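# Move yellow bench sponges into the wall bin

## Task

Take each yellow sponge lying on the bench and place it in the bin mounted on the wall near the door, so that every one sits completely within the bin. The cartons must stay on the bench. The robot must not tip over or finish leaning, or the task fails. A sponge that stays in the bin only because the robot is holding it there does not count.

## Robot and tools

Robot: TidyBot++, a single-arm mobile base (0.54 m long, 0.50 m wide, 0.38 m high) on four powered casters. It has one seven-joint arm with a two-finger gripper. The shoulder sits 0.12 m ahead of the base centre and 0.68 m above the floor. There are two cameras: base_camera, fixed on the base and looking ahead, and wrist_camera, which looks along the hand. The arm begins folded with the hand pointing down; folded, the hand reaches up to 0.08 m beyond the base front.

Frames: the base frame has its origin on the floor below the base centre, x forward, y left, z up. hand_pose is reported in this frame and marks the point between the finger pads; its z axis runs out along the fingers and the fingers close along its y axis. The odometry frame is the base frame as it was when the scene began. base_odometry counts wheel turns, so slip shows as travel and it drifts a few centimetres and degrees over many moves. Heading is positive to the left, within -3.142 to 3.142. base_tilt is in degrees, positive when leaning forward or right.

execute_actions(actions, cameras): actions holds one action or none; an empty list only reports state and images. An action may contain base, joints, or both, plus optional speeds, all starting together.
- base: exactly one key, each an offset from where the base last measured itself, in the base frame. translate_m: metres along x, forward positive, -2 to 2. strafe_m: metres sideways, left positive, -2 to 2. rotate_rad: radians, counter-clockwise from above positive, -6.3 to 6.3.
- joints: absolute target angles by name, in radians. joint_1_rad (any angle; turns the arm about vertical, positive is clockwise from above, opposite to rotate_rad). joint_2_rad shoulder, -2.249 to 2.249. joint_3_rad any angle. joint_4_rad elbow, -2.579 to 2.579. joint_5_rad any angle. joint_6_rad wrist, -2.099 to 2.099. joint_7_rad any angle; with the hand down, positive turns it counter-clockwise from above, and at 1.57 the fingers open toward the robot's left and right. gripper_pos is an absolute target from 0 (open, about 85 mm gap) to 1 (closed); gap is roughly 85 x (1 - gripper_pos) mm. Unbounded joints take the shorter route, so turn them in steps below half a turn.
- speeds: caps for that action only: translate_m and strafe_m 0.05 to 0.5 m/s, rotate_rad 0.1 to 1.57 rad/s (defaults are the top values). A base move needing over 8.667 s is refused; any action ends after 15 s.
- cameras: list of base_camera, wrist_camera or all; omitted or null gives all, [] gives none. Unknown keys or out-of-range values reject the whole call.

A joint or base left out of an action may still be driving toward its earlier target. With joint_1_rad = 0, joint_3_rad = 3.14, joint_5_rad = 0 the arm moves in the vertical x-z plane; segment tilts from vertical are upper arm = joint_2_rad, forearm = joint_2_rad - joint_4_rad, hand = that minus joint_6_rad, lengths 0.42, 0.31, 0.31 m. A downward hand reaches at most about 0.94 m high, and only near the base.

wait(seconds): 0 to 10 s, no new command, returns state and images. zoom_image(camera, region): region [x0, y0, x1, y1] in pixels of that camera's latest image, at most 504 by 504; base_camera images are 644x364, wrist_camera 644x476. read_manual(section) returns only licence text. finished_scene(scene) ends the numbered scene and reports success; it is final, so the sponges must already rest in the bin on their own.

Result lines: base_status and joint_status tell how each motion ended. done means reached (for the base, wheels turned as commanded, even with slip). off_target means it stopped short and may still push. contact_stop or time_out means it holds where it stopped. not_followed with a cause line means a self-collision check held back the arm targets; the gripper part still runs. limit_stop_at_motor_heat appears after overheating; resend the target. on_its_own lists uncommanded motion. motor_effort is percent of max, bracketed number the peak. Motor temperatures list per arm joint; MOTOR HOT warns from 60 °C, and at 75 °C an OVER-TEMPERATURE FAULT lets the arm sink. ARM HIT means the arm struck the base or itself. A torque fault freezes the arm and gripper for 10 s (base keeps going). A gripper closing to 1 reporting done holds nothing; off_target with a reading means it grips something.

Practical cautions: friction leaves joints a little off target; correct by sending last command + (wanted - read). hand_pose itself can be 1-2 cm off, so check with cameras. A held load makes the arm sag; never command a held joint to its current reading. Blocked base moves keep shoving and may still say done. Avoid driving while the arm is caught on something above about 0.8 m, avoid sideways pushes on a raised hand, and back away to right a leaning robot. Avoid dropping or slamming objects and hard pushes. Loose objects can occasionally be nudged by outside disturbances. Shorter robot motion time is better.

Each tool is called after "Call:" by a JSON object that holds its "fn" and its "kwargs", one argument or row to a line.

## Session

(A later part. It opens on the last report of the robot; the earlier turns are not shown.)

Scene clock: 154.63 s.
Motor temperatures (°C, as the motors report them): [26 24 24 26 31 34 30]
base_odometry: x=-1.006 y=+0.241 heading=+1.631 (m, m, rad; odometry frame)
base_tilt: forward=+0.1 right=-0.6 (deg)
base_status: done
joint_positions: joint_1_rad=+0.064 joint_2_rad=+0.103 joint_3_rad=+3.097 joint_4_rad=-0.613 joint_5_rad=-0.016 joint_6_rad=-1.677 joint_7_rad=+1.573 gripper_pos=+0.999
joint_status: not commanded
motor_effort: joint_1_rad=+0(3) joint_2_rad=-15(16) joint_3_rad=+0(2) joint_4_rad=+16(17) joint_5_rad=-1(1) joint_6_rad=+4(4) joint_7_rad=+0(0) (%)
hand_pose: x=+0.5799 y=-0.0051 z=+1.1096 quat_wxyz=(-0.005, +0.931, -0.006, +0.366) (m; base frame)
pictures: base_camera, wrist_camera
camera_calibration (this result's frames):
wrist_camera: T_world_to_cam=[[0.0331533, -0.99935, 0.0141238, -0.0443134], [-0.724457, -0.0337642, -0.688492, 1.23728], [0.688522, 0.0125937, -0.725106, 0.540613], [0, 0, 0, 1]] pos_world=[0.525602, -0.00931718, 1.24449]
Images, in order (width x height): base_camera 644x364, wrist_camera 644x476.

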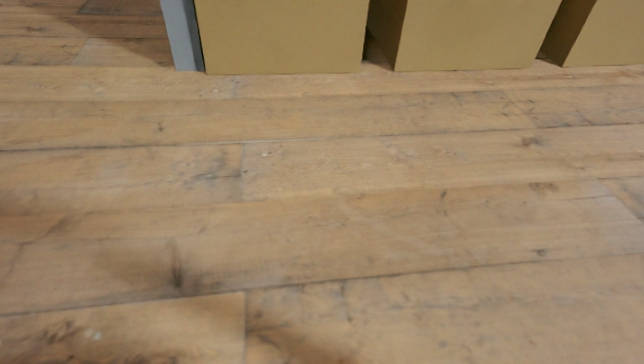

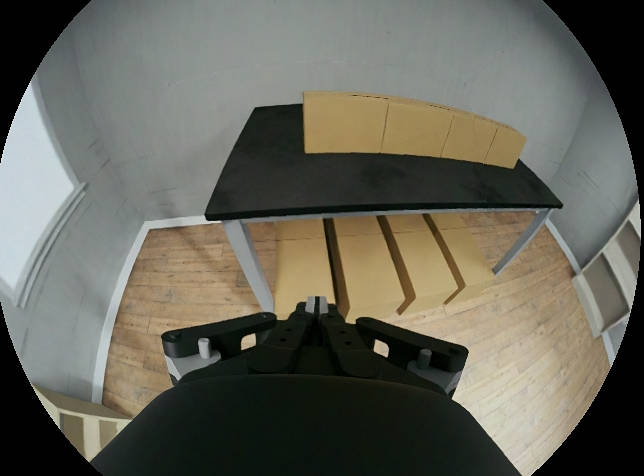

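Call:
{"fn": "execute_actions", "kwargs": {
  "actions": [
    {"base":{"strafe_m":0.65},"joints":{"joint_2_rad":-0.1,"gripper_pos":0}}
  ],
  "cameras": ["wrist_camera"]
}}

Call:
{"fn": "execute_actions", "kwargs": {
  "actions": [
    {"base":{"rotate_rad":-1.57}}
  ],
  "cameras": ["wrist_camera"]
}}

Call:
{"fn": "execute_actions", "kwargs": {
  "actions": [
    {"base":{"strafe_m":1.25}}
  ]
}}

Scene clock: 166.90 s.
Motor temperatures (°C, as the motors report them): [26 24 24 26 31 34 30]
base_odometry: x=-1.655 y=+0.203 heading=+1.630 (m, m, rad; odometry frame)
base_tilt: forward=+0.1 right=-0.6 (deg)
base_status: done
joint_positions: joint_1_rad=+0.065 joint_2_rad=-0.106 joint_3_rad=+3.097 joint_4_rad=-0.606 joint_5_rad=-0.016 joint_6_rad=-1.677 joint_7_rad=+1.573 gripper_pos=+0.000
joint_status: all done
motor_effort: joint_1_rad=+0(2) joint_2_rad=-6(18) joint_3_rad=+0(2) joint_4_rad=+14(17) joint_5_rad=+0(2) joint_6_rad=+5(5) joint_7_rad=-1(1) (%)
hand_pose: x=+0.4804 y=+0.0012 z=+1.1987 quat_wxyz=(+0.001, +0.886, -0.003, +0.464) (m; base frame)
pictures: wrist_camera
camera_calibration (this result's frames):
wrist_camera: T_world_to_cam=[[0.0278098, -0.999021, 0.0344096, -0.0576508], [-0.560349, -0.0440859, -0.827083, 1.31404], [0.82779, 0.00371965, -0.561026, 0.410062], [0, 0, 0, 1]] pos_world=[0.398478, -0.00118905, 1.31886]
Images, in order (width x height): wrist_camera 644x476.

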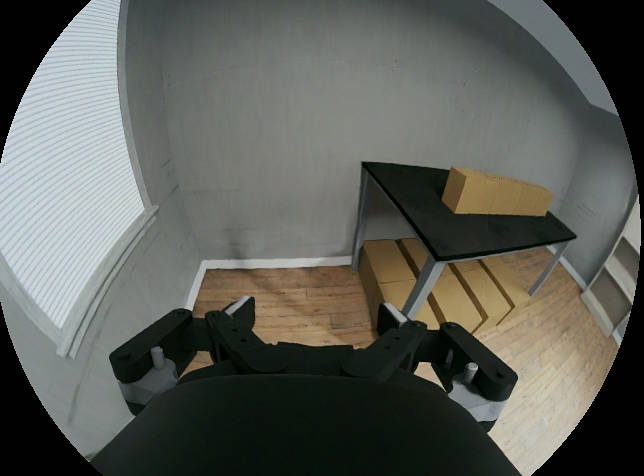

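Scene clock: 169.23 s.
Motor temperatures (°C, as the motors report them): [26 24 24 26 31 34 30]
base_odometry: x=-1.655 y=+0.203 heading=+0.061 (m, m, rad; odometry frame)
base_tilt: forward=+0.1 right=-0.6 (deg)
base_status: done
joint_positions: joint_1_rad=+0.065 joint_2_rad=-0.105 joint_3_rad=+3.097 joint_4_rad=-0.606 joint_5_rad=-0.016 joint_6_rad=-1.677 joint_7_rad=+1.573 gripper_pos=+0.000
joint_status: not commanded
motor_effort: joint_1_rad=+0(1) joint_2_rad=-6(9) joint_3_rad=+0(2) joint_4_rad=+14(15) joint_5_rad=-1(1) joint_6_rad=+5(5) joint_7_rad=+0(0) (%)
hand_pose: x=+0.4814 y=+0.0012 z=+1.1980 quat_wxyz=(+0.001, +0.886, -0.003, +0.463) (m; base frame)
pictures: wrist_camera
camera_calibration (this result's frames):
wrist_camera: T_world_to_cam=[[0.027873, -0.999025, 0.0342383, -0.0575414], [-0.561879, -0.0439867, -0.826049, 1.31352], [0.82675, 0.00378662, -0.562557, 0.41123], [0, 0, 0, 1]] pos_world=[0.399657, -0.00126535, 1.31834]
Images, in order (width x height): wrist_camera 644x476.

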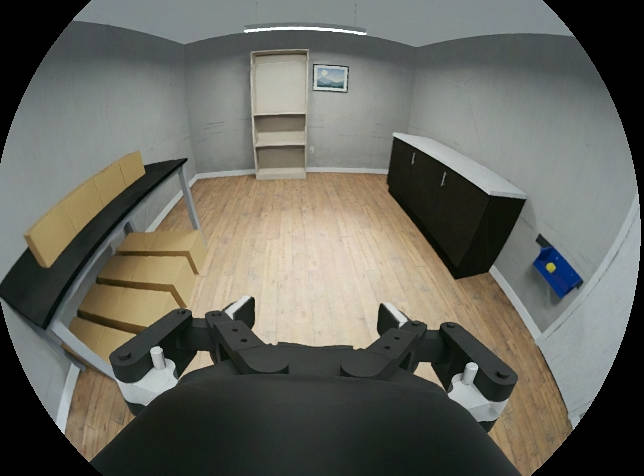

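Scene clock: 173.10 s.
Motor temperatures (°C, as the motors report them): [26 24 24 26 31 34 30]
base_odometry: x=-1.729 y=+1.451 heading=+0.060 (m, m, rad; odometry frame)
base_tilt: forward=+0.1 right=-0.6 (deg)
base_status: done
joint_positions: joint_1_rad=+0.065 joint_2_rad=-0.105 joint_3_rad=+3.097 joint_4_rad=-0.606 joint_5_rad=-0.016 joint_6_rad=-1.677 joint_7_rad=+1.573 gripper_pos=+0.000
joint_status: not commanded
motor_effort: joint_1_rad=+0(1) joint_2_rad=-6(7) joint_3_rad=+0(1) joint_4_rad=+14(14) joint_5_rad=-1(1) joint_6_rad=+5(5) joint_7_rad=+0(0) (%)
hand_pose: x=+0.4814 y=+0.0012 z=+1.1980 quat_wxyz=(+0.001, +0.886, -0.003, +0.463) (m; base frame)
pictures: base_camera, wrist_camera
camera_calibration (this result's frames):
wrist_camera: T_world_to_cam=[[0.0278699, -0.999025, 0.0342379, -0.0575407], [-0.561879, -0.0439846, -0.826049, 1.31352], [0.82675, 0.00378435, -0.562557, 0.41123], [0, 0, 0, 1]] pos_world=[0.399657, -0.0012664, 1.31834]
Images, in order (width x height): base_camera 644x364, wrist_camera 644x476.

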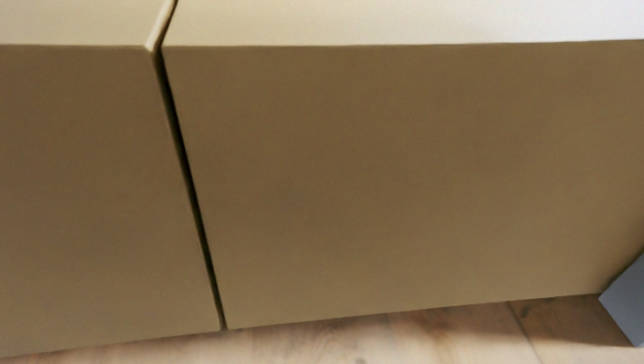

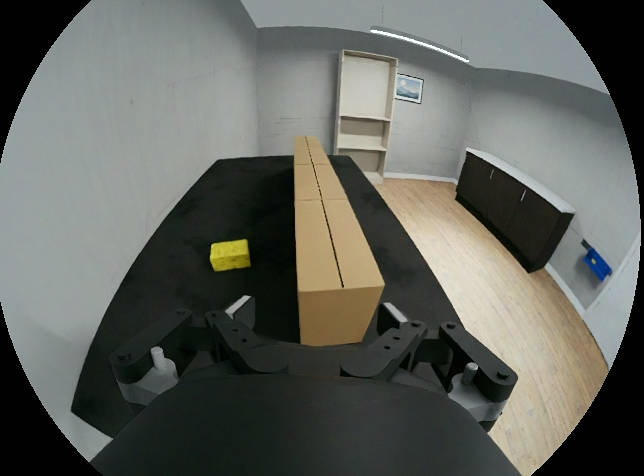

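Call:
{"fn": "execute_actions", "kwargs": {
  "actions": [
    {"base":{"strafe_m":0.18},"joints":{"joint_1_rad":-0.04}}
  ],
  "cameras": []
}}

Call:
{"fn": "execute_actions", "kwargs": {
  "actions": [
    {"base":{"translate_m":0.05},"joints":{"joint_2_rad":0.44,"joint_4_rad":-0.68,"joint_6_rad":-0.95}}
  ]
}}

Scene clock: 188.20 s.
Motor temperatures (°C, as the motors report them): [26 24 24 26 31 34 30]
base_odometry: x=-1.739 y=+1.631 heading=+0.059 (m, m, rad; odometry frame)
base_tilt: forward=+0.1 right=-0.6 (deg)
base_status: done
joint_positions: joint_1_rad=-0.020 joint_2_rad=-0.105 joint_3_rad=+3.097 joint_4_rad=-0.606 joint_5_rad=-0.016 joint_6_rad=-1.677 joint_7_rad=+1.573 gripper_pos=+0.000
joint_status: all done
motor_effort: joint_1_rad=+0(1) joint_2_rad=-7(7) joint_3_rad=+0(3) joint_4_rad=+14(14) joint_5_rad=+0(1) joint_6_rad=+5(5) joint_7_rad=+0(0) (%)
hand_pose: x=+0.4800 y=+0.0319 z=+1.1980 quat_wxyz=(-0.019, +0.886, +0.035, +0.463) (m; base frame)
pictures: none
No camera images: the call's "cameras" was empty. Leave "cameras" out to get every camera's image.

Scene clock: 203.20 s.
Motor temperatures (°C, as the motors report them): [26 24 24 26 31 34 30]
base_odometry: x=-1.690 y=+1.634 heading=+0.059 (m, m, rad; odometry frame)
base_tilt: forward=+0.1 right=-0.5 (deg)
base_status: done
joint_positions: joint_1_rad=-0.020 joint_2_rad=+0.351 joint_3_rad=+3.097 joint_4_rad=-0.679 joint_5_rad=-0.016 joint_6_rad=-0.971 joint_7_rad=+1.573 gripper_pos=+0.000
joint_status: joint_2_rad off_target (ended at +0.351, target +0.440); the others done
motor_effort: joint_1_rad=-2(3) joint_2_rad=-11(29) joint_3_rad=-1(2) joint_4_rad=+22(31) joint_5_rad=-1(1) joint_6_rad=+6(7) joint_7_rad=-1(0) (%)
hand_pose: x=+0.8143 y=+0.0421 z=+1.1091 quat_wxyz=(-0.030, +0.841, +0.023, +0.539) (m; base frame)
pictures: base_camera, wrist_camera
camera_calibration (this result's frames):
wrist_camera: T_world_to_cam=[[0.0974252, -0.995144, 0.0140194, -0.0572905], [-0.403898, -0.0524082, -0.913302, 1.39741], [0.909602, 0.0833162, -0.407042, -0.157468], [0, 0, 0, 1]] pos_world=[0.713225, 0.0293431, 1.21296]
Images, in order (width x height): base_camera 644x364, wrist_camera 644x476.

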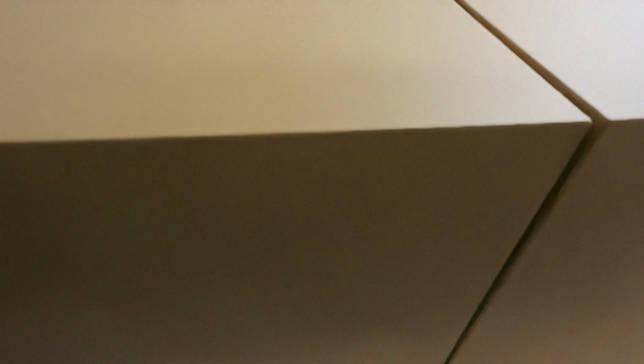

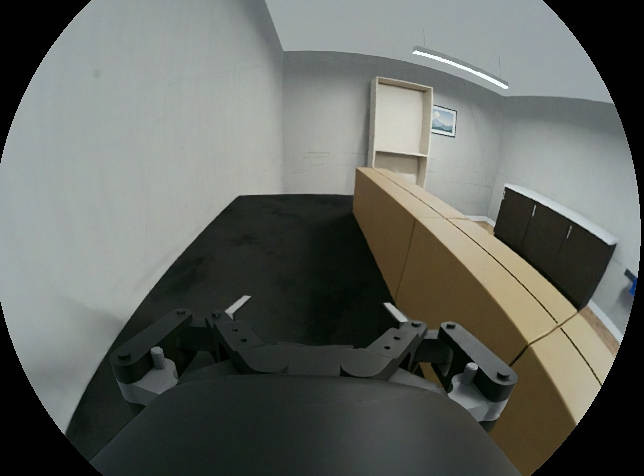

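Call:
{"fn": "execute_actions", "kwargs": {
  "actions": [
    {"joints":{"joint_2_rad":0.31,"joint_4_rad":-0.75,"joint_6_rad":-1.35}}
  ],
  "cameras": ["wrist_camera"]
}}

Scene clock: 211.30 s.
Motor temperatures (°C, as the motors report them): [26 24 24 26 31 34 30]
base_odometry: x=-1.690 y=+1.634 heading=+0.059 (m, m, rad; odometry frame)
base_tilt: forward=+0.1 right=-0.5 (deg)
base_status: not commanded
joint_positions: joint_1_rad=-0.021 joint_2_rad=+0.328 joint_3_rad=+3.097 joint_4_rad=-0.741 joint_5_rad=-0.016 joint_6_rad=-1.337 joint_7_rad=+1.573 gripper_pos=+0.000
joint_status: all done
motor_effort: joint_1_rad=+0(2) joint_2_rad=-26(29) joint_3_rad=+0(1) joint_4_rad=+20(22) joint_5_rad=+0(0) joint_6_rad=+4(6) joint_7_rad=+0(1) (%)
hand_pose: x=+0.7369 y=+0.0406 z=+1.0010 quat_wxyz=(-0.025, +0.933, +0.029, +0.359) (m; base frame)
pictures: wrist_camera
camera_calibration (this result's frames):
wrist_camera: T_world_to_cam=[[0.112477, -0.993654, 0.000450958, -0.047274], [-0.728831, -0.0828086, -0.679667, 1.27422], [0.675392, 0.0761182, -0.73352, 0.368741], [0, 0, 0, 1]] pos_world=[0.684964, 0.0304745, 1.13655]
Images, in order (width x height): wrist_camera 644x476.

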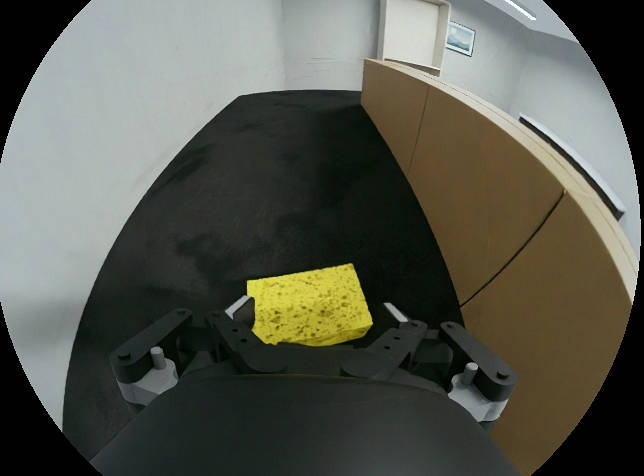

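Call:
{"fn": "execute_actions", "kwargs": {
  "actions": [
    {"joints":{"joint_6_rad":-0.7,"joint_4_rad":-0.95,"gripper_pos":0.4}}
  ],
  "cameras": []
}}

Call:
{"fn": "execute_actions", "kwargs": {
  "actions": [
    {"joints":{"joint_4_rad":-1.12},"base":{"translate_m":-0.005}}
  ],
  "cameras": ["wrist_camera"]
}}

Call:
{"fn": "execute_actions", "kwargs": {
  "actions": [
    {"base":{"translate_m":-0.24},"speeds":{"translate_m":0.15}}
  ],
  "cameras": []
}}

Call:
{"fn": "execute_actions", "kwargs": {
  "actions": [
    {"base":{"translate_m":0.03},"joints":{"joint_4_rad":-0.8}}
  ],
  "cameras": []
}}

Call:
{"fn": "execute_actions", "kwargs": {
  "actions": [
    {"joints":{"joint_2_rad":0.1,"joint_4_rad":-0.7,"joint_6_rad":-1.6,"gripper_pos":0}}
  ],
  "cameras": ["wrist_camera"]
}}

Scene clock: 222.27 s.
Motor temperatures (°C, as the motors report them): [26 24 24 26 31 34 30]
base_odometry: x=-1.690 y=+1.634 heading=+0.059 (m, m, rad; odometry frame)
base_tilt: forward=+0.1 right=-0.6 (deg)
base_status: not commanded
joint_positions: joint_1_rad=-0.021 joint_2_rad=+0.323 joint_3_rad=+3.097 joint_4_rad=-0.933 joint_5_rad=-0.016 joint_6_rad=-0.717 joint_7_rad=+1.573 gripper_pos=+0.400
joint_status: all done
motor_effort: joint_1_rad=+0(0) joint_2_rad=-28(29) joint_3_rad=+0(1) joint_4_rad=+23(23) joint_5_rad=+0(1) joint_6_rad=+6(6) joint_7_rad=+0(0) (%)
hand_pose: x=+0.8358 y=+0.0446 z=+1.0569 quat_wxyz=(-0.030, +0.834, +0.021, +0.551) (m; base frame)
pictures: none
No camera images: the call's "cameras" was empty. Leave "cameras" out to get every camera's image.

Scene clock: 223.37 s.
Motor temperatures (°C, as the motors report them): [26 24 24 26 31 34 30]
base_odometry: x=-1.695 y=+1.633 heading=+0.058 (m, m, rad; odometry frame)
base_tilt: forward=+0.1 right=-0.5 (deg)
base_status: done
joint_positions: joint_1_rad=-0.021 joint_2_rad=+0.313 joint_3_rad=+3.097 joint_4_rad=-1.106 joint_5_rad=-0.016 joint_6_rad=-0.716 joint_7_rad=+1.573 gripper_pos=+0.400
joint_status: all done
motor_effort: joint_1_rad=+0(1) joint_2_rad=-28(31) joint_3_rad=-1(2) joint_4_rad=+22(24) joint_5_rad=-1(2) joint_6_rad=+5(6) joint_7_rad=+0(1) (%)
hand_pose: x=+0.8202 y=+0.0453 z=+0.9638 quat_wxyz=(-0.028, +0.876, +0.023, +0.482) (m; base frame)
pictures: wrist_camera
camera_calibration (this result's frames):
wrist_camera: T_world_to_cam=[[0.0986048, -0.995081, 0.00952278, -0.0492529], [-0.521699, -0.0598405, -0.851028, 1.3042], [0.847412, 0.0789475, -0.525033, -0.0573549], [0, 0, 0, 1]] pos_world=[0.733858, 0.0335613, 1.08027]
Images, in order (width x height): wrist_camera 644x476.

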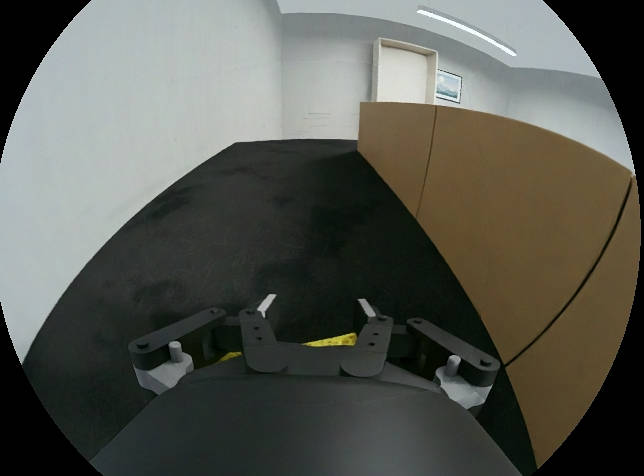

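Scene clock: 225.63 s.
Motor temperatures (°C, as the motors report them): [26 24 24 26 31 34 30]
base_odometry: x=-1.934 y=+1.620 heading=+0.058 (m, m, rad; odometry frame)
base_tilt: forward=+0.1 right=-0.6 (deg)
base_status: done
joint_positions: joint_1_rad=-0.022 joint_2_rad=+0.311 joint_3_rad=+3.097 joint_4_rad=-1.106 joint_5_rad=-0.016 joint_6_rad=-0.716 joint_7_rad=+1.573 gripper_pos=+0.400
joint_status: not commanded
motor_effort: joint_1_rad=+0(1) joint_2_rad=-27(30) joint_3_rad=+0(1) joint_4_rad=+23(23) joint_5_rad=+0(1) joint_6_rad=+5(6) joint_7_rad=-1(0) (%)
hand_pose: x=+0.8198 y=+0.0458 z=+0.9648 quat_wxyz=(-0.028, +0.875, +0.023, +0.482) (m; base frame)
pictures: none
No camera images: the call's "cameras" was empty. Leave "cameras" out to get every camera's image.

Scene clock: 227.03 s.
Motor temperatures (°C, as the motors report them): [26 24 24 26 31 34 30]
base_odometry: x=-1.904 y=+1.621 heading=+0.058 (m, m, rad; odometry frame)
base_tilt: forward=+0.1 right=-0.5 (deg)
base_status: done
joint_positions: joint_1_rad=-0.022 joint_2_rad=+0.313 joint_3_rad=+3.097 joint_4_rad=-0.810 joint_5_rad=-0.016 joint_6_rad=-0.716 joint_7_rad=+1.573 gripper_pos=+0.400
joint_status: all done
motor_effort: joint_1_rad=+0(2) joint_2_rad=-26(32) joint_3_rad=+0(1) joint_4_rad=+22(24) joint_5_rad=-1(1) joint_6_rad=+6(6) joint_7_rad=-1(0) (%)
hand_pose: x=+0.8299 y=+0.0442 z=+1.1363 quat_wxyz=(-0.032, +0.795, +0.021, +0.606) (m; base frame)
pictures: none
No camera images: the call's "cameras" was empty. Leave "cameras" out to get every camera's image.

Scene clock: 228.60 s.
Motor temperatures (°C, as the motors report them): [26 24 24 26 31 34 30]
base_odometry: x=-1.904 y=+1.621 heading=+0.058 (m, m, rad; odometry frame)
base_tilt: forward=+0.1 right=-0.6 (deg)
base_status: not commanded
joint_positions: joint_1_rad=-0.022 joint_2_rad=+0.095 joint_3_rad=+3.097 joint_4_rad=-0.712 joint_5_rad=-0.016 joint_6_rad=-1.591 joint_7_rad=+1.573 gripper_pos=+0.000
joint_status: all done
motor_effort: joint_1_rad=+0(0) joint_2_rad=-16(29) joint_3_rad=-1(1) joint_4_rad=+17(23) joint_5_rad=+0(1) joint_6_rad=+4(7) joint_7_rad=+0(0) (%)
hand_pose: x=+0.5948 y=+0.0361 z=+1.0892 quat_wxyz=(-0.021, +0.931, +0.034, +0.363) (m; base frame)
pictures: wrist_camera
camera_calibration (this result's frames):
wrist_camera: T_world_to_cam=[[0.11867, -0.992845, 0.013258, -0.0534513], [-0.7221, -0.0954583, -0.685171, 1.23263], [0.681534, 0.0717353, -0.728262, 0.520574], [0, 0, 0, 1]] pos_world=[0.541636, 0.0272523, 1.22438]
Images, in order (width x height): wrist_camera 644x476.

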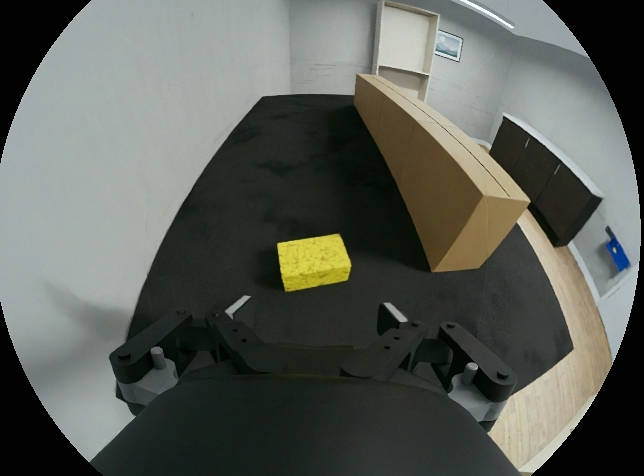

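Call:
{"fn": "execute_actions", "kwargs": {
  "actions": [
    {"base":{"strafe_m":0.025},"joints":{"joint_2_rad":0.14,"joint_4_rad":-0.62,"joint_6_rad":-1.9,"joint_7_rad":3.34}}
  ],
  "cameras": []
}}

Call:
{"fn": "execute_actions", "kwargs": {
  "actions": [
    {"base":{"translate_m":0.2}}
  ],
  "cameras": ["wrist_camera"]
}}

Scene clock: 240.53 s.
Motor temperatures (°C, as the motors report them): [26 24 24 26 31 34 30]
base_odometry: x=-1.902 y=+1.638 heading=+0.061 (m, m, rad; odometry frame)
base_tilt: forward=+0.1 right=-0.6 (deg)
base_status: strafe_m time_out (by the wheels' count: +0.017 of +0.025)
joint_positions: joint_1_rad=-0.032 joint_2_rad=+0.124 joint_3_rad=+3.097 joint_4_rad=-0.638 joint_5_rad=-0.016 joint_6_rad=-1.877 joint_7_rad=+3.337 gripper_pos=+0.000
joint_status: all done
motor_effort: joint_1_rad=+0(7) joint_2_rad=-16(19) joint_3_rad=+0(5) joint_4_rad=+15(18) joint_5_rad=-1(3) joint_6_rad=+2(5) joint_7_rad=+0(0) (%)
hand_pose: x=+0.5358 y=+0.0357 z=+1.0544 quat_wxyz=(+0.180, +0.583, +0.773, +0.172) (m; base frame)
pictures: none
No camera images: the call's "cameras" was empty. Leave "cameras" out to get every camera's image.

not run: a stop came earlier in this reply.

Touching the wall; ease off.

Call:
{"fn": "execute_actions", "kwargs": {
  "actions": [
    {"base":{"strafe_m":-0.02},"joints":{"joint_1_rad":-0.08}}
  ],
  "cameras": []
}}

Call:
{"fn": "execute_actions", "kwargs": {
  "actions": [
    {"base":{"translate_m":0.2}}
  ],
  "cameras": ["wrist_camera"]
}}

Scene clock: 244.63 s.
Motor temperatures (°C, as the motors report them): [26 24 24 26 31 34 30]
base_odometry: x=-1.901 y=+1.618 heading=+0.061 (m, m, rad; odometry frame)
base_tilt: forward=+0.1 right=-0.5 (deg)
base_status: done
joint_positions: joint_1_rad=-0.062 joint_2_rad=+0.124 joint_3_rad=+3.097 joint_4_rad=-0.637 joint_5_rad=-0.016 joint_6_rad=-1.877 joint_7_rad=+3.337 gripper_pos=+0.000
joint_status: all done
motor_effort: joint_1_rad=+0(2) joint_2_rad=-16(16) joint_3_rad=+0(2) joint_4_rad=+16(16) joint_5_rad=+0(2) joint_6_rad=+2(3) joint_7_rad=+0(1) (%)
hand_pose: x=+0.5348 y=+0.0482 z=+1.0543 quat_wxyz=(+0.177, +0.572, +0.782, +0.175) (m; base frame)
pictures: none
No camera images: the call's "cameras" was empty. Leave "cameras" out to get every camera's image.

Scene clock: 246.40 s.
Motor temperatures (°C, as the motors report them): [26 24 24 26 31 34 30]
base_odometry: x=-1.701 y=+1.631 heading=+0.061 (m, m, rad; odometry frame)
base_tilt: forward=+0.1 right=-0.5 (deg)
base_status: done
joint_positions: joint_1_rad=-0.062 joint_2_rad=+0.140 joint_3_rad=+3.097 joint_4_rad=-0.635 joint_5_rad=-0.016 joint_6_rad=-1.878 joint_7_rad=+3.337 gripper_pos=+0.000
joint_status: not commanded
motor_effort: joint_1_rad=+0(1) joint_2_rad=-16(22) joint_3_rad=+0(1) joint_4_rad=+15(17) joint_5_rad=-1(1) joint_6_rad=+2(3) joint_7_rad=+0(1) (%)
hand_pose: x=+0.5407 y=+0.0487 z=+1.0484 quat_wxyz=(+0.172, +0.573, +0.783, +0.171) (m; base frame)
pictures: wrist_camera
camera_calibration (this result's frames):
wrist_camera: T_world_to_cam=[[0.826761, 0.332263, 0.453946, -0.943422], [0.330179, -0.939934, 0.0866329, -0.170216], [0.455465, 0.0782588, -0.886807, 0.81489], [0, 0, 0, 1]] pos_world=[0.465033, 0.0896999, 1.16566]
Images, in order (width x height): wrist_camera 644x476.

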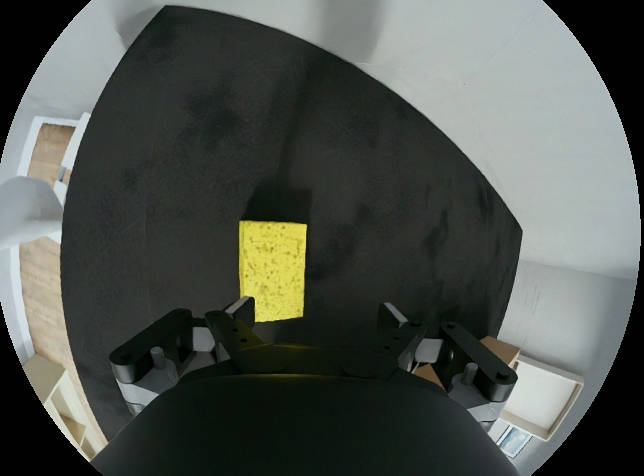

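Call:
{"fn": "execute_actions", "kwargs": {
  "actions": [
    {"joints":{"joint_2_rad":0.12,"joint_4_rad":-0.84,"joint_6_rad":-1.86}}
  ],
  "cameras": ["wrist_camera"]
}}

Call:
{"fn": "execute_actions", "kwargs": {
  "actions": [
    {"joints":{"joint_4_rad":-0.985,"joint_6_rad":-1.74}}
  ],
  "cameras": ["wrist_camera"]
}}

Call:
{"fn": "execute_actions", "kwargs": {
  "actions": [
    {"joints":{"gripper_pos":1}}
  ],
  "cameras": ["wrist_camera"]
}}

Scene clock: 252.97 s.
Motor temperatures (°C, as the motors report them): [26 24 24 26 31 34 30]
base_odometry: x=-1.701 y=+1.631 heading=+0.061 (m, m, rad; odometry frame)
base_tilt: forward=+0.1 right=-0.5 (deg)
base_status: not commanded
joint_positions: joint_1_rad=-0.062 joint_2_rad=+0.139 joint_3_rad=+3.097 joint_4_rad=-0.826 joint_5_rad=-0.016 joint_6_rad=-1.878 joint_7_rad=+3.337 gripper_pos=+0.000
joint_status: all done
motor_effort: joint_1_rad=+0(0) joint_2_rad=-17(18) joint_3_rad=-1(0) joint_4_rad=+16(17) joint_5_rad=+0(1) joint_6_rad=+1(2) joint_7_rad=+0(1) (%)
hand_pose: x=+0.5240 y=+0.0474 z=+0.9803 quat_wxyz=(+0.103, +0.584, +0.798, +0.108) (m; base frame)
pictures: wrist_camera
camera_calibration (this result's frames):
wrist_camera: T_world_to_cam=[[0.89622, 0.340736, 0.284059, -0.768497], [0.343454, -0.938238, 0.0418281, -0.123152], [0.280767, 0.0600739, -0.957894, 0.924322], [0, 0, 0, 1]] pos_world=[0.47152, 0.0907818, 1.10885]
Images, in order (width x height): wrist_camera 644x476.

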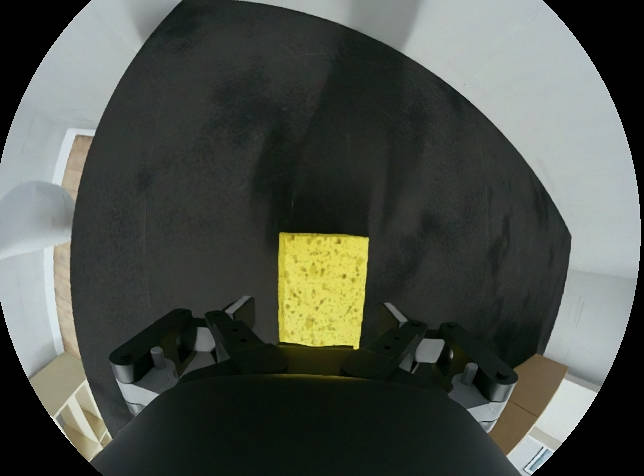

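Scene clock: 254.00 s.
Motor temperatures (°C, as the motors report them): [26 24 24 26 31 34 30]
base_odometry: x=-1.701 y=+1.631 heading=+0.061 (m, m, rad; odometry frame)
base_tilt: forward=+0.1 right=-0.5 (deg)
base_status: not commanded
joint_positions: joint_1_rad=-0.062 joint_2_rad=+0.133 joint_3_rad=+3.097 joint_4_rad=-0.971 joint_5_rad=-0.016 joint_6_rad=-1.765 joint_7_rad=+3.337 gripper_pos=+0.000
joint_status: all done
motor_effort: joint_1_rad=+0(0) joint_2_rad=-17(19) joint_3_rad=+0(0) joint_4_rad=+18(19) joint_5_rad=-1(0) joint_6_rad=+0(1) joint_7_rad=-1(1) (%)
hand_pose: x=+0.5360 y=+0.0491 z=+0.9405 quat_wxyz=(+0.093, +0.586, +0.799, +0.099) (m; base frame)
pictures: wrist_camera
camera_calibration (this result's frames):
wrist_camera: T_world_to_cam=[[0.903994, 0.34009, 0.259103, -0.749222], [0.343196, -0.938626, 0.0346194, -0.117047], [0.254975, 0.0576275, -0.965229, 0.903535], [0, 0, 0, 1]] pos_world=[0.487084, 0.0928711, 1.0703]
Images, in order (width x height): wrist_camera 644x476.

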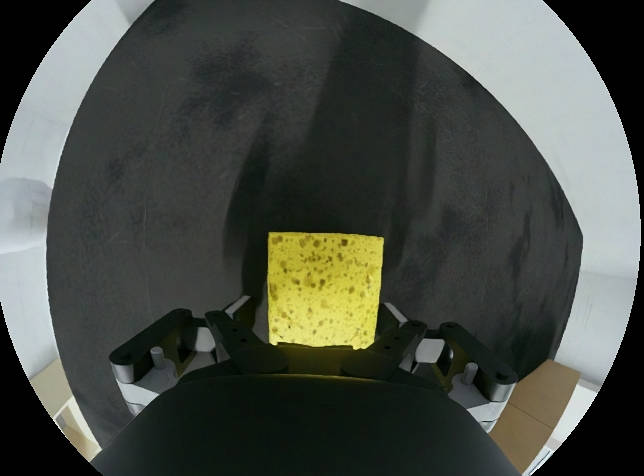

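Scene clock: 255.10 s.
Motor temperatures (°C, as the motors report them): [26 24 24 26 31 34 30]
base_odometry: x=-1.701 y=+1.631 heading=+0.061 (m, m, rad; odometry frame)
base_tilt: forward=+0.1 right=-0.5 (deg)
base_status: not commanded
joint_positions: joint_1_rad=-0.062 joint_2_rad=+0.119 joint_3_rad=+3.097 joint_4_rad=-0.977 joint_5_rad=-0.016 joint_6_rad=-1.760 joint_7_rad=+3.337 gripper_pos=+0.350
joint_status: gripper_pos off_target (ended at +0.350, target +1.000)
motor_effort: joint_1_rad=+0(1) joint_2_rad=-17(18) joint_3_rad=-1(0) joint_4_rad=+17(18) joint_5_rad=-1(1) joint_6_rad=+1(1) joint_7_rad=+0(1) (%)
hand_pose: x=+0.5330 y=+0.0490 z=+0.9449 quat_wxyz=(+0.098, +0.585, +0.798, +0.104) (m; base frame)
pictures: wrist_camera
camera_calibration (this result's frames):
wrist_camera: T_world_to_cam=[[0.900327, 0.339813, 0.271915, -0.757728], [0.342645, -0.938674, 0.0385454, -0.119702], [0.268337, 0.0584667, -0.961549, 0.897928], [0, 0, 0, 1]] pos_world=[0.482271, 0.0926254, 1.07405]
Images, in order (width x height): wrist_camera 644x476.

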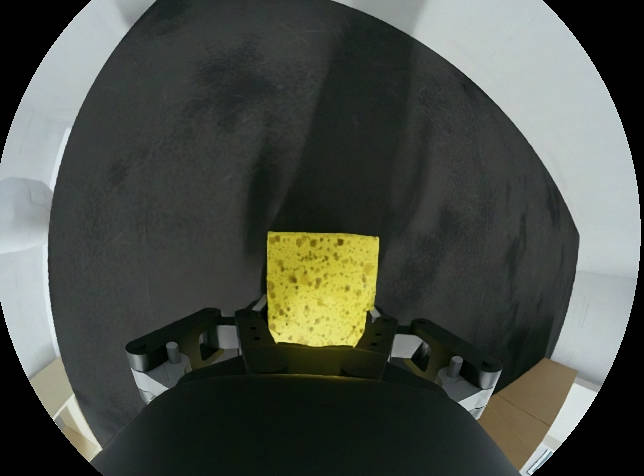

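Call:
{"fn": "execute_actions", "kwargs": {
  "actions": [
    {"base":{"translate_m":-0.08},"joints":{"joint_2_rad":-0.1,"joint_4_rad":-0.7,"joint_6_rad":-1.7}}
  ],
  "cameras": []
}}

Call:
{"fn": "execute_actions", "kwargs": {
  "actions": [
    {"base":{"strafe_m":-1.9},"joints":{"joint_1_rad":0.07,"joint_7_rad":1.57}}
  ],
  "cameras": []
}}

Call:
{"fn": "execute_actions", "kwargs": {
  "actions": [
    {"base":{"translate_m":0.99},"joints":{"joint_2_rad":0.345,"joint_4_rad":-1.115,"joint_6_rad":-1.68}}
  ],
  "cameras": []
}}

Call:
{"fn": "execute_actions", "kwargs": {
  "actions": [
    {"base":{"rotate_rad":-1.574}}
  ],
  "cameras": []
}}

Call:
{"fn": "execute_actions", "kwargs": {
  "actions": [
    {"base":{"translate_m":0.68}}
  ],
  "cameras": ["wrist_camera"]
}}

Scene clock: 263.57 s.
Motor temperatures (°C, as the motors report them): [26 24 24 26 31 34 30]
base_odometry: x=-1.781 y=+1.626 heading=+0.061 (m, m, rad; odometry frame)
base_tilt: forward=+0.1 right=-0.6 (deg)
base_status: done
joint_positions: joint_1_rad=-0.062 joint_2_rad=-0.106 joint_3_rad=+3.097 joint_4_rad=-0.703 joint_5_rad=-0.016 joint_6_rad=-1.727 joint_7_rad=+3.337 gripper_pos=+0.350
joint_status: all done
motor_effort: joint_1_rad=+0(1) joint_2_rad=-7(22) joint_3_rad=+0(1) joint_4_rad=+15(21) joint_5_rad=+1(1) joint_6_rad=+4(5) joint_7_rad=-1(0) (%)
hand_pose: x=+0.4750 y=+0.0464 z=+1.1472 quat_wxyz=(+0.290, +0.540, +0.742, +0.272) (m; base frame)
pictures: none
No camera images: the call's "cameras" was empty. Leave "cameras" out to get every camera's image.

Scene clock: 272.23 s.
Motor temperatures (°C, as the motors report them): [26 24 24 26 31 34 30]
base_odometry: x=-1.664 y=-0.269 heading=+0.063 (m, m, rad; odometry frame)
base_tilt: forward=+0.2 right=-0.5 (deg)
base_status: strafe_m time_out (by the wheels' count: -1.899 of -1.900)
joint_positions: joint_1_rad=+0.053 joint_2_rad=-0.106 joint_3_rad=+3.097 joint_4_rad=-0.702 joint_5_rad=-0.016 joint_6_rad=-1.724 joint_7_rad=+1.573 gripper_pos=+0.350
joint_status: all done
motor_effort: joint_1_rad=+0(3) joint_2_rad=-9(13) joint_3_rad=+0(3) joint_4_rad=+15(16) joint_5_rad=+0(3) joint_6_rad=+4(5) joint_7_rad=+0(0) (%)
hand_pose: x=+0.4784 y=+0.0053 z=+1.1480 quat_wxyz=(-0.002, +0.917, +0.002, +0.399) (m; base frame)
pictures: none
No camera images: the call's "cameras" was empty. Leave "cameras" out to get every camera's image.

not run: a stop came earlier in this reply.

not run: a stop came earlier in this reply.

not run: a stop came earlier in this reply.

Call:
{"fn": "execute_actions", "kwargs": {
  "actions": [
    {"base":{"strafe_m":0.04}}
  ]
}}

Scene clock: 274.90 s.
Motor temperatures (°C, as the motors report them): [26 24 24 26 31 34 30]
base_odometry: x=-1.667 y=-0.230 heading=+0.063 (m, m, rad; odometry frame)
base_tilt: forward=+0.1 right=-0.5 (deg)
base_status: done
joint_positions: joint_1_rad=+0.053 joint_2_rad=-0.106 joint_3_rad=+3.097 joint_4_rad=-0.702 joint_5_rad=-0.016 joint_6_rad=-1.724 joint_7_rad=+1.573 gripper_pos=+0.350
joint_status: not commanded
motor_effort: joint_1_rad=+0(1) joint_2_rad=-7(10) joint_3_rad=+1(2) joint_4_rad=+15(15) joint_5_rad=+0(1) joint_6_rad=+4(5) joint_7_rad=+0(1) (%)
hand_pose: x=+0.4784 y=+0.0051 z=+1.1480 quat_wxyz=(-0.002, +0.917, +0.002, +0.399) (m; base frame)
pictures: base_camera, wrist_camera
camera_calibration (this result's frames):
wrist_camera: T_world_to_cam=[[0.0434387, -0.998672, 0.0277049, -0.0517823], [-0.672685, -0.0497399, -0.738256, 1.22295], [0.738653, 0.0134322, -0.673952, 0.555551], [0, 0, 0, 1]] pos_world=[0.414552, 0.00165373, 1.2787]
Images, in order (width x height): base_camera 644x364, wrist_camera 644x476.

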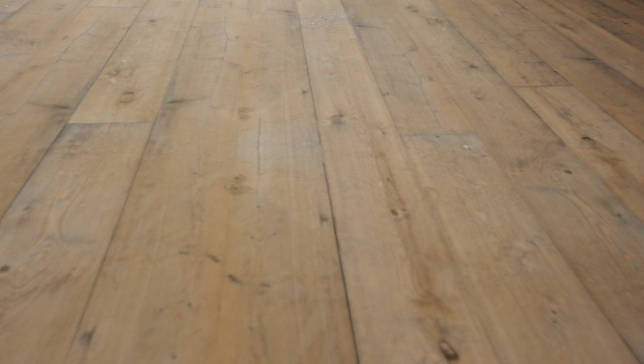

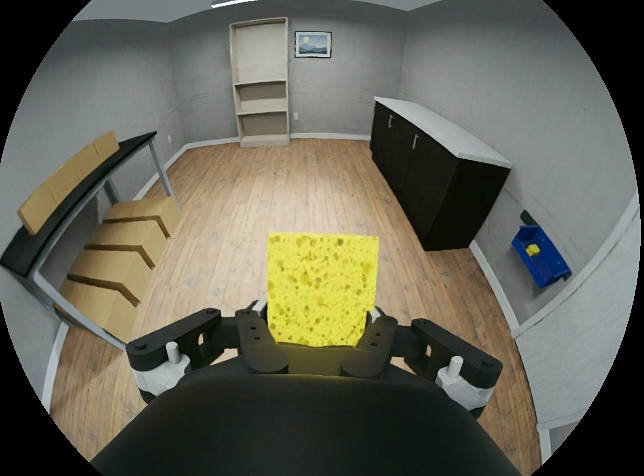

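Call:
{"fn": "execute_actions", "kwargs": {
  "actions": [
    {"base":{"translate_m":0.95},"joints":{"joint_2_rad":0.345,"joint_4_rad":-1.115,"joint_6_rad":-1.68}}
  ],
  "cameras": []
}}

Call:
{"fn": "execute_actions", "kwargs": {
  "actions": [
    {"base":{"rotate_rad":-1.48}}
  ]
}}

Scene clock: 281.53 s.
Motor temperatures (°C, as the motors report them): [26 24 24 26 31 34 30]
base_odometry: x=-0.719 y=-0.171 heading=+0.062 (m, m, rad; odometry frame)
base_tilt: forward=+0.1 right=-0.5 (deg)
base_status: done
joint_positions: joint_1_rad=+0.053 joint_2_rad=+0.351 joint_3_rad=+3.097 joint_4_rad=-1.109 joint_5_rad=-0.016 joint_6_rad=-1.702 joint_7_rad=+1.573 gripper_pos=+0.350
joint_status: all done
motor_effort: joint_1_rad=+0(1) joint_2_rad=-25(28) joint_3_rad=+0(1) joint_4_rad=+18(20) joint_5_rad=+0(1) joint_6_rad=-1(5) joint_7_rad=+0(1) (%)
hand_pose: x=+0.5695 y=-0.0008 z=+0.8008 quat_wxyz=(-0.016, +1.000, -0.004, -0.010) (m; base frame)
pictures: none
No camera images: the call's "cameras" was empty. Leave "cameras" out to get every camera's image.

Scene clock: 283.83 s.
Motor temperatures (°C, as the motors report them): [26 24 24 26 31 34 30]
base_odometry: x=-0.719 y=-0.171 heading=-1.417 (m, m, rad; odometry frame)
base_tilt: forward=+0.1 right=-0.5 (deg)
base_status: done
joint_positions: joint_1_rad=+0.072 joint_2_rad=+0.351 joint_3_rad=+3.100 joint_4_rad=-1.109 joint_5_rad=-0.016 joint_6_rad=-1.700 joint_7_rad=+1.573 gripper_pos=+0.350
joint_status: not commanded
motor_effort: joint_1_rad=+0(5) joint_2_rad=-25(28) joint_3_rad=-1(3) joint_4_rad=+18(18) joint_5_rad=-1(2) joint_6_rad=-2(3) joint_7_rad=+0(0) (%)
hand_pose: x=+0.5701 y=-0.0104 z=+0.8007 quat_wxyz=(-0.015, +1.000, -0.015, -0.009) (m; base frame)
pictures: base_camera, wrist_camera
camera_calibration (this result's frames):
wrist_camera: T_world_to_cam=[[0.0187301, -0.9991, -0.0380456, 0.00507672], [-0.999806, -0.0189503, 0.00543322, 0.61877], [-0.0061493, 0.0379364, -0.999261, 0.939307], [0, 0, 0, 1]] pos_world=[0.62433, -0.018836, 0.935444]
Images, in order (width x height): base_camera 644x364, wrist_camera 644x476.

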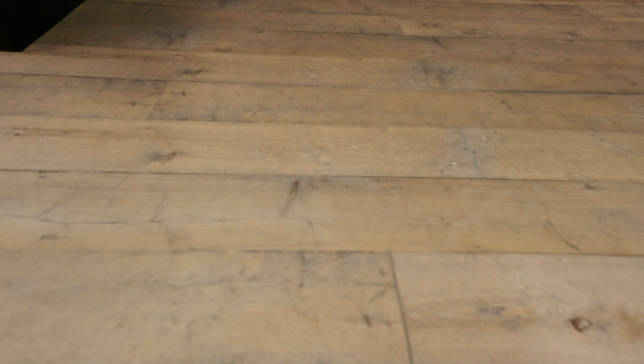

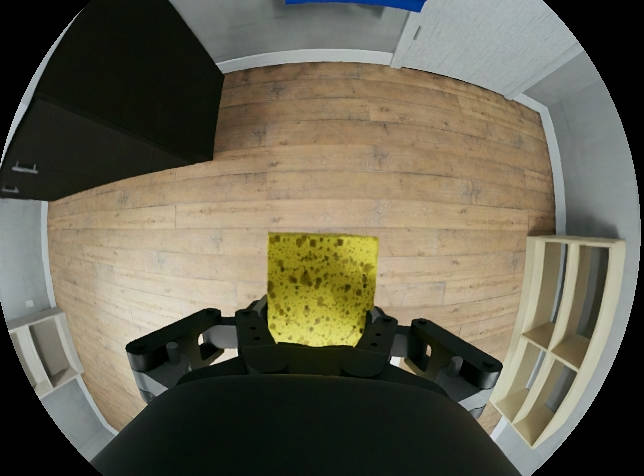

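Call:
{"fn": "execute_actions", "kwargs": {
  "actions": [
    {"base":{"strafe_m":-0.17}}
  ],
  "cameras": []
}}

Call:
{"fn": "execute_actions", "kwargs": {
  "actions": [
    {"base":{"translate_m":0.78}}
  ],
  "cameras": ["wrist_camera"]
}}

Scene clock: 288.47 s.
Motor temperatures (°C, as the motors report them): [26 24 24 26 31 34 30]
base_odometry: x=-0.887 y=-0.197 heading=-1.418 (m, m, rad; odometry frame)
base_tilt: forward=+0.1 right=-0.5 (deg)
base_status: done
joint_positions: joint_1_rad=+0.074 joint_2_rad=+0.351 joint_3_rad=+3.100 joint_4_rad=-1.109 joint_5_rad=-0.016 joint_6_rad=-1.700 joint_7_rad=+1.573 gripper_pos=+0.350
joint_status: not commanded
motor_effort: joint_1_rad=+0(4) joint_2_rad=-25(26) joint_3_rad=+0(2) joint_4_rad=+18(18) joint_5_rad=-1(2) joint_6_rad=-2(2) joint_7_rad=-1(0) (%)
hand_pose: x=+0.5700 y=-0.0112 z=+0.8007 quat_wxyz=(-0.015, +1.000, -0.015, -0.009) (m; base frame)
pictures: none
No camera images: the call's "cameras" was empty. Leave "cameras" out to get every camera's image.

Scene clock: 291.40 s.
Motor temperatures (°C, as the motors report them): [26 24 24 26 31 34 30]
base_odometry: x=-0.769 y=-0.968 heading=-1.419 (m, m, rad; odometry frame)
base_tilt: forward=+0.1 right=-0.6 (deg)
base_status: done
joint_positions: joint_1_rad=+0.074 joint_2_rad=+0.350 joint_3_rad=+3.100 joint_4_rad=-1.109 joint_5_rad=-0.016 joint_6_rad=-1.699 joint_7_rad=+1.573 gripper_pos=+0.350
joint_status: not commanded
motor_effort: joint_1_rad=+0(2) joint_2_rad=-25(28) joint_3_rad=+0(1) joint_4_rad=+18(19) joint_5_rad=-1(1) joint_6_rad=-1(2) joint_7_rad=-1(1) (%)
hand_pose: x=+0.5700 y=-0.0111 z=+0.8014 quat_wxyz=(-0.015, +1.000, -0.015, -0.008) (m; base frame)
pictures: wrist_camera
camera_calibration (this result's frames):
wrist_camera: T_world_to_cam=[[0.0171794, -0.999135, -0.037882, 0.00513796], [-0.999844, -0.0173226, 0.00345543, 0.620325], [-0.00410865, 0.0378167, -0.999276, 0.938852], [0, 0, 0, 1]] pos_world=[0.623997, -0.0196251, 0.936224]
Images, in order (width x height): wrist_camera 644x476.

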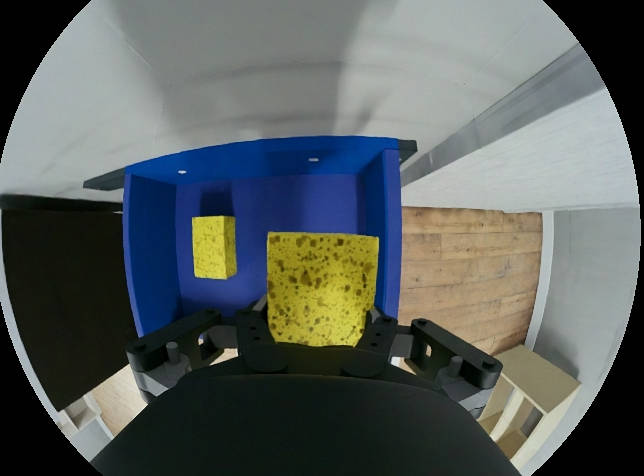

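Call:
{"fn": "execute_actions", "kwargs": {
  "actions": [
    {"base":{"strafe_m":0.05}}
  ],
  "cameras": []
}}

Call:
{"fn": "execute_actions", "kwargs": {
  "actions": [
    {"base":{"translate_m":0.035}}
  ],
  "cameras": []
}}

Call:
{"fn": "execute_actions", "kwargs": {
  "actions": [
    {"joints":{"joint_2_rad":0.43,"joint_4_rad":-1.57,"joint_6_rad":-1.13}}
  ],
  "cameras": ["wrist_camera"]
}}

Call:
{"fn": "execute_actions", "kwargs": {
  "actions": [
    {"joints":{"gripper_pos":0.1}}
  ],
  "cameras": []
}}

Call:
{"fn": "execute_actions", "kwargs": {
  "actions": [
    {"joints":{"joint_2_rad":0.3,"joint_4_rad":-1.1,"joint_6_rad":-1.7}}
  ],
  "cameras": ["wrist_camera"]
}}

Scene clock: 300.87 s.
Motor temperatures (°C, as the motors report them): [26 24 24 26 31 34 30]
base_odometry: x=-0.719 y=-0.961 heading=-1.419 (m, m, rad; odometry frame)
base_tilt: forward=+0.1 right=-0.5 (deg)
base_status: done
joint_positions: joint_1_rad=+0.070 joint_2_rad=+0.350 joint_3_rad=+3.100 joint_4_rad=-1.109 joint_5_rad=-0.016 joint_6_rad=-1.699 joint_7_rad=+1.573 gripper_pos=+0.350
joint_status: not commanded
motor_effort: joint_1_rad=+0(3) joint_2_rad=-25(25) joint_3_rad=+0(2) joint_4_rad=+18(18) joint_5_rad=-1(1) joint_6_rad=-1(2) joint_7_rad=-1(0) (%)
hand_pose: x=+0.5700 y=-0.0094 z=+0.8014 quat_wxyz=(-0.015, +1.000, -0.013, -0.008) (m; base frame)
pictures: none
No camera images: the call's "cameras" was empty. Leave "cameras" out to get every camera's image.

Scene clock: 301.77 s.
Motor temperatures (°C, as the motors report them): [26 24 24 26 31 34 30]
base_odometry: x=-0.714 y=-0.995 heading=-1.418 (m, m, rad; odometry frame)
base_tilt: forward=+0.1 right=-0.6 (deg)
base_status: done
joint_positions: joint_1_rad=+0.070 joint_2_rad=+0.351 joint_3_rad=+3.100 joint_4_rad=-1.109 joint_5_rad=-0.016 joint_6_rad=-1.699 joint_7_rad=+1.573 gripper_pos=+0.350
joint_status: not commanded
motor_effort: joint_1_rad=+0(1) joint_2_rad=-25(29) joint_3_rad=+0(1) joint_4_rad=+18(20) joint_5_rad=-1(1) joint_6_rad=-1(2) joint_7_rad=-1(0) (%)
hand_pose: x=+0.5701 y=-0.0094 z=+0.8010 quat_wxyz=(-0.015, +1.000, -0.013, -0.008) (m; base frame)
pictures: none
No camera images: the call's "cameras" was empty. Leave "cameras" out to get every camera's image.

Scene clock: 303.40 s.
Motor temperatures (°C, as the motors report them): [26 24 24 26 31 34 30]
base_odometry: x=-0.714 y=-0.995 heading=-1.418 (m, m, rad; odometry frame)
base_tilt: forward=+0.1 right=-0.5 (deg)
base_status: not commanded
joint_positions: joint_1_rad=+0.070 joint_2_rad=+0.419 joint_3_rad=+3.100 joint_4_rad=-1.556 joint_5_rad=-0.016 joint_6_rad=-1.154 joint_7_rad=+1.573 gripper_pos=+0.350
joint_status: all done
motor_effort: joint_1_rad=+0(0) joint_2_rad=-26(28) joint_3_rad=+0(1) joint_4_rad=+17(18) joint_5_rad=-1(0) joint_6_rad=-1(1) joint_7_rad=+0(1) (%)
hand_pose: x=+0.5825 y=-0.0082 z=+0.6315 quat_wxyz=(-0.016, +1.000, -0.018, +0.006) (m; base frame)
pictures: wrist_camera
camera_calibration (this result's frames):
wrist_camera: T_world_to_cam=[[0.0120501, -0.999207, -0.0379495, 0.00450632], [-0.999646, -0.0111385, -0.0241435, 0.650794], [0.0237016, 0.038227, -0.998988, 0.752654], [0, 0, 0, 1]] pos_world=[0.63267, -0.0170201, 0.767776]
Images, in order (width x height): wrist_camera 644x476.

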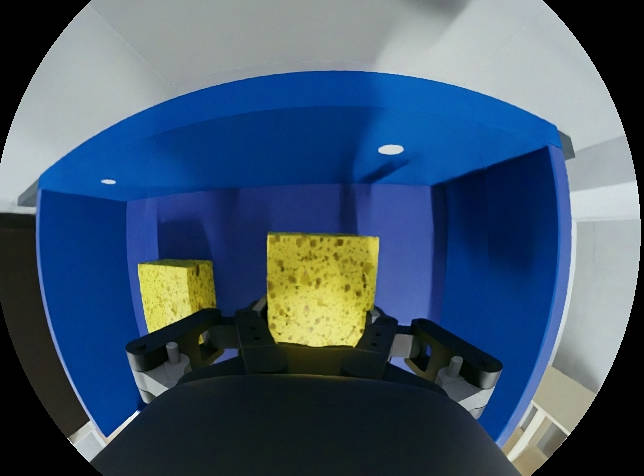

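Scene clock: 304.43 s.
Motor temperatures (°C, as the motors report them): [26 24 24 26 31 34 30]
base_odometry: x=-0.714 y=-0.995 heading=-1.418 (m, m, rad; odometry frame)
base_tilt: forward=+0.1 right=-0.6 (deg)
base_status: not commanded
joint_positions: joint_1_rad=+0.070 joint_2_rad=+0.419 joint_3_rad=+3.100 joint_4_rad=-1.556 joint_5_rad=-0.016 joint_6_rad=-1.154 joint_7_rad=+1.573 gripper_pos=+0.100
joint_status: all done
motor_effort: joint_1_rad=+0(0) joint_2_rad=-26(26) joint_3_rad=-1(1) joint_4_rad=+17(17) joint_5_rad=-1(0) joint_6_rad=-1(1) joint_7_rad=+0(0) (%)
hand_pose: x=+0.5825 y=-0.0082 z=+0.6315 quat_wxyz=(-0.016, +1.000, -0.018, +0.006) (m; base frame)
pictures: none
No camera images: the call's "cameras" was empty. Leave "cameras" out to get every camera's image.

Scene clock: 306.10 s.
Motor temperatures (°C, as the motors report them): [26 24 24 26 31 34 30]
base_odometry: x=-0.714 y=-0.995 heading=-1.418 (m, m, rad; odometry frame)
base_tilt: forward=+0.1 right=-0.5 (deg)
base_status: not commanded
joint_positions: joint_1_rad=+0.070 joint_2_rad=+0.309 joint_3_rad=+3.100 joint_4_rad=-1.114 joint_5_rad=-0.016 joint_6_rad=-1.677 joint_7_rad=+1.573 gripper_pos=+0.100
joint_status: all done
motor_effort: joint_1_rad=+0(0) joint_2_rad=-23(29) joint_3_rad=+0(1) joint_4_rad=+18(17) joint_5_rad=-1(1) joint_6_rad=-1(1) joint_7_rad=+0(0) (%)
hand_pose: x=+0.5703 y=-0.0092 z=+0.8186 quat_wxyz=(-0.014, +1.000, -0.013, +0.022) (m; base frame)
pictures: wrist_camera
camera_calibration (this result's frames):
wrist_camera: T_world_to_cam=[[0.0225016, -0.999194, -0.0332324, 0.000895281], [-0.998272, -0.020651, -0.0550178, 0.667575], [0.0542872, 0.0344129, -0.997932, 0.921499], [0, 0, 0, 1]] pos_world=[0.616375, -0.0170308, 0.956352]
Images, in order (width x height): wrist_camera 644x476.

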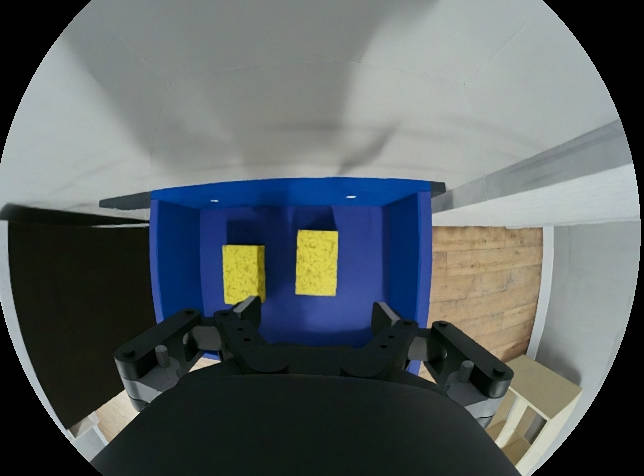

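Call:
{"fn": "finished_scene", "kwargs": {
  "scene": 1
}}

The scene is finished: the task was done.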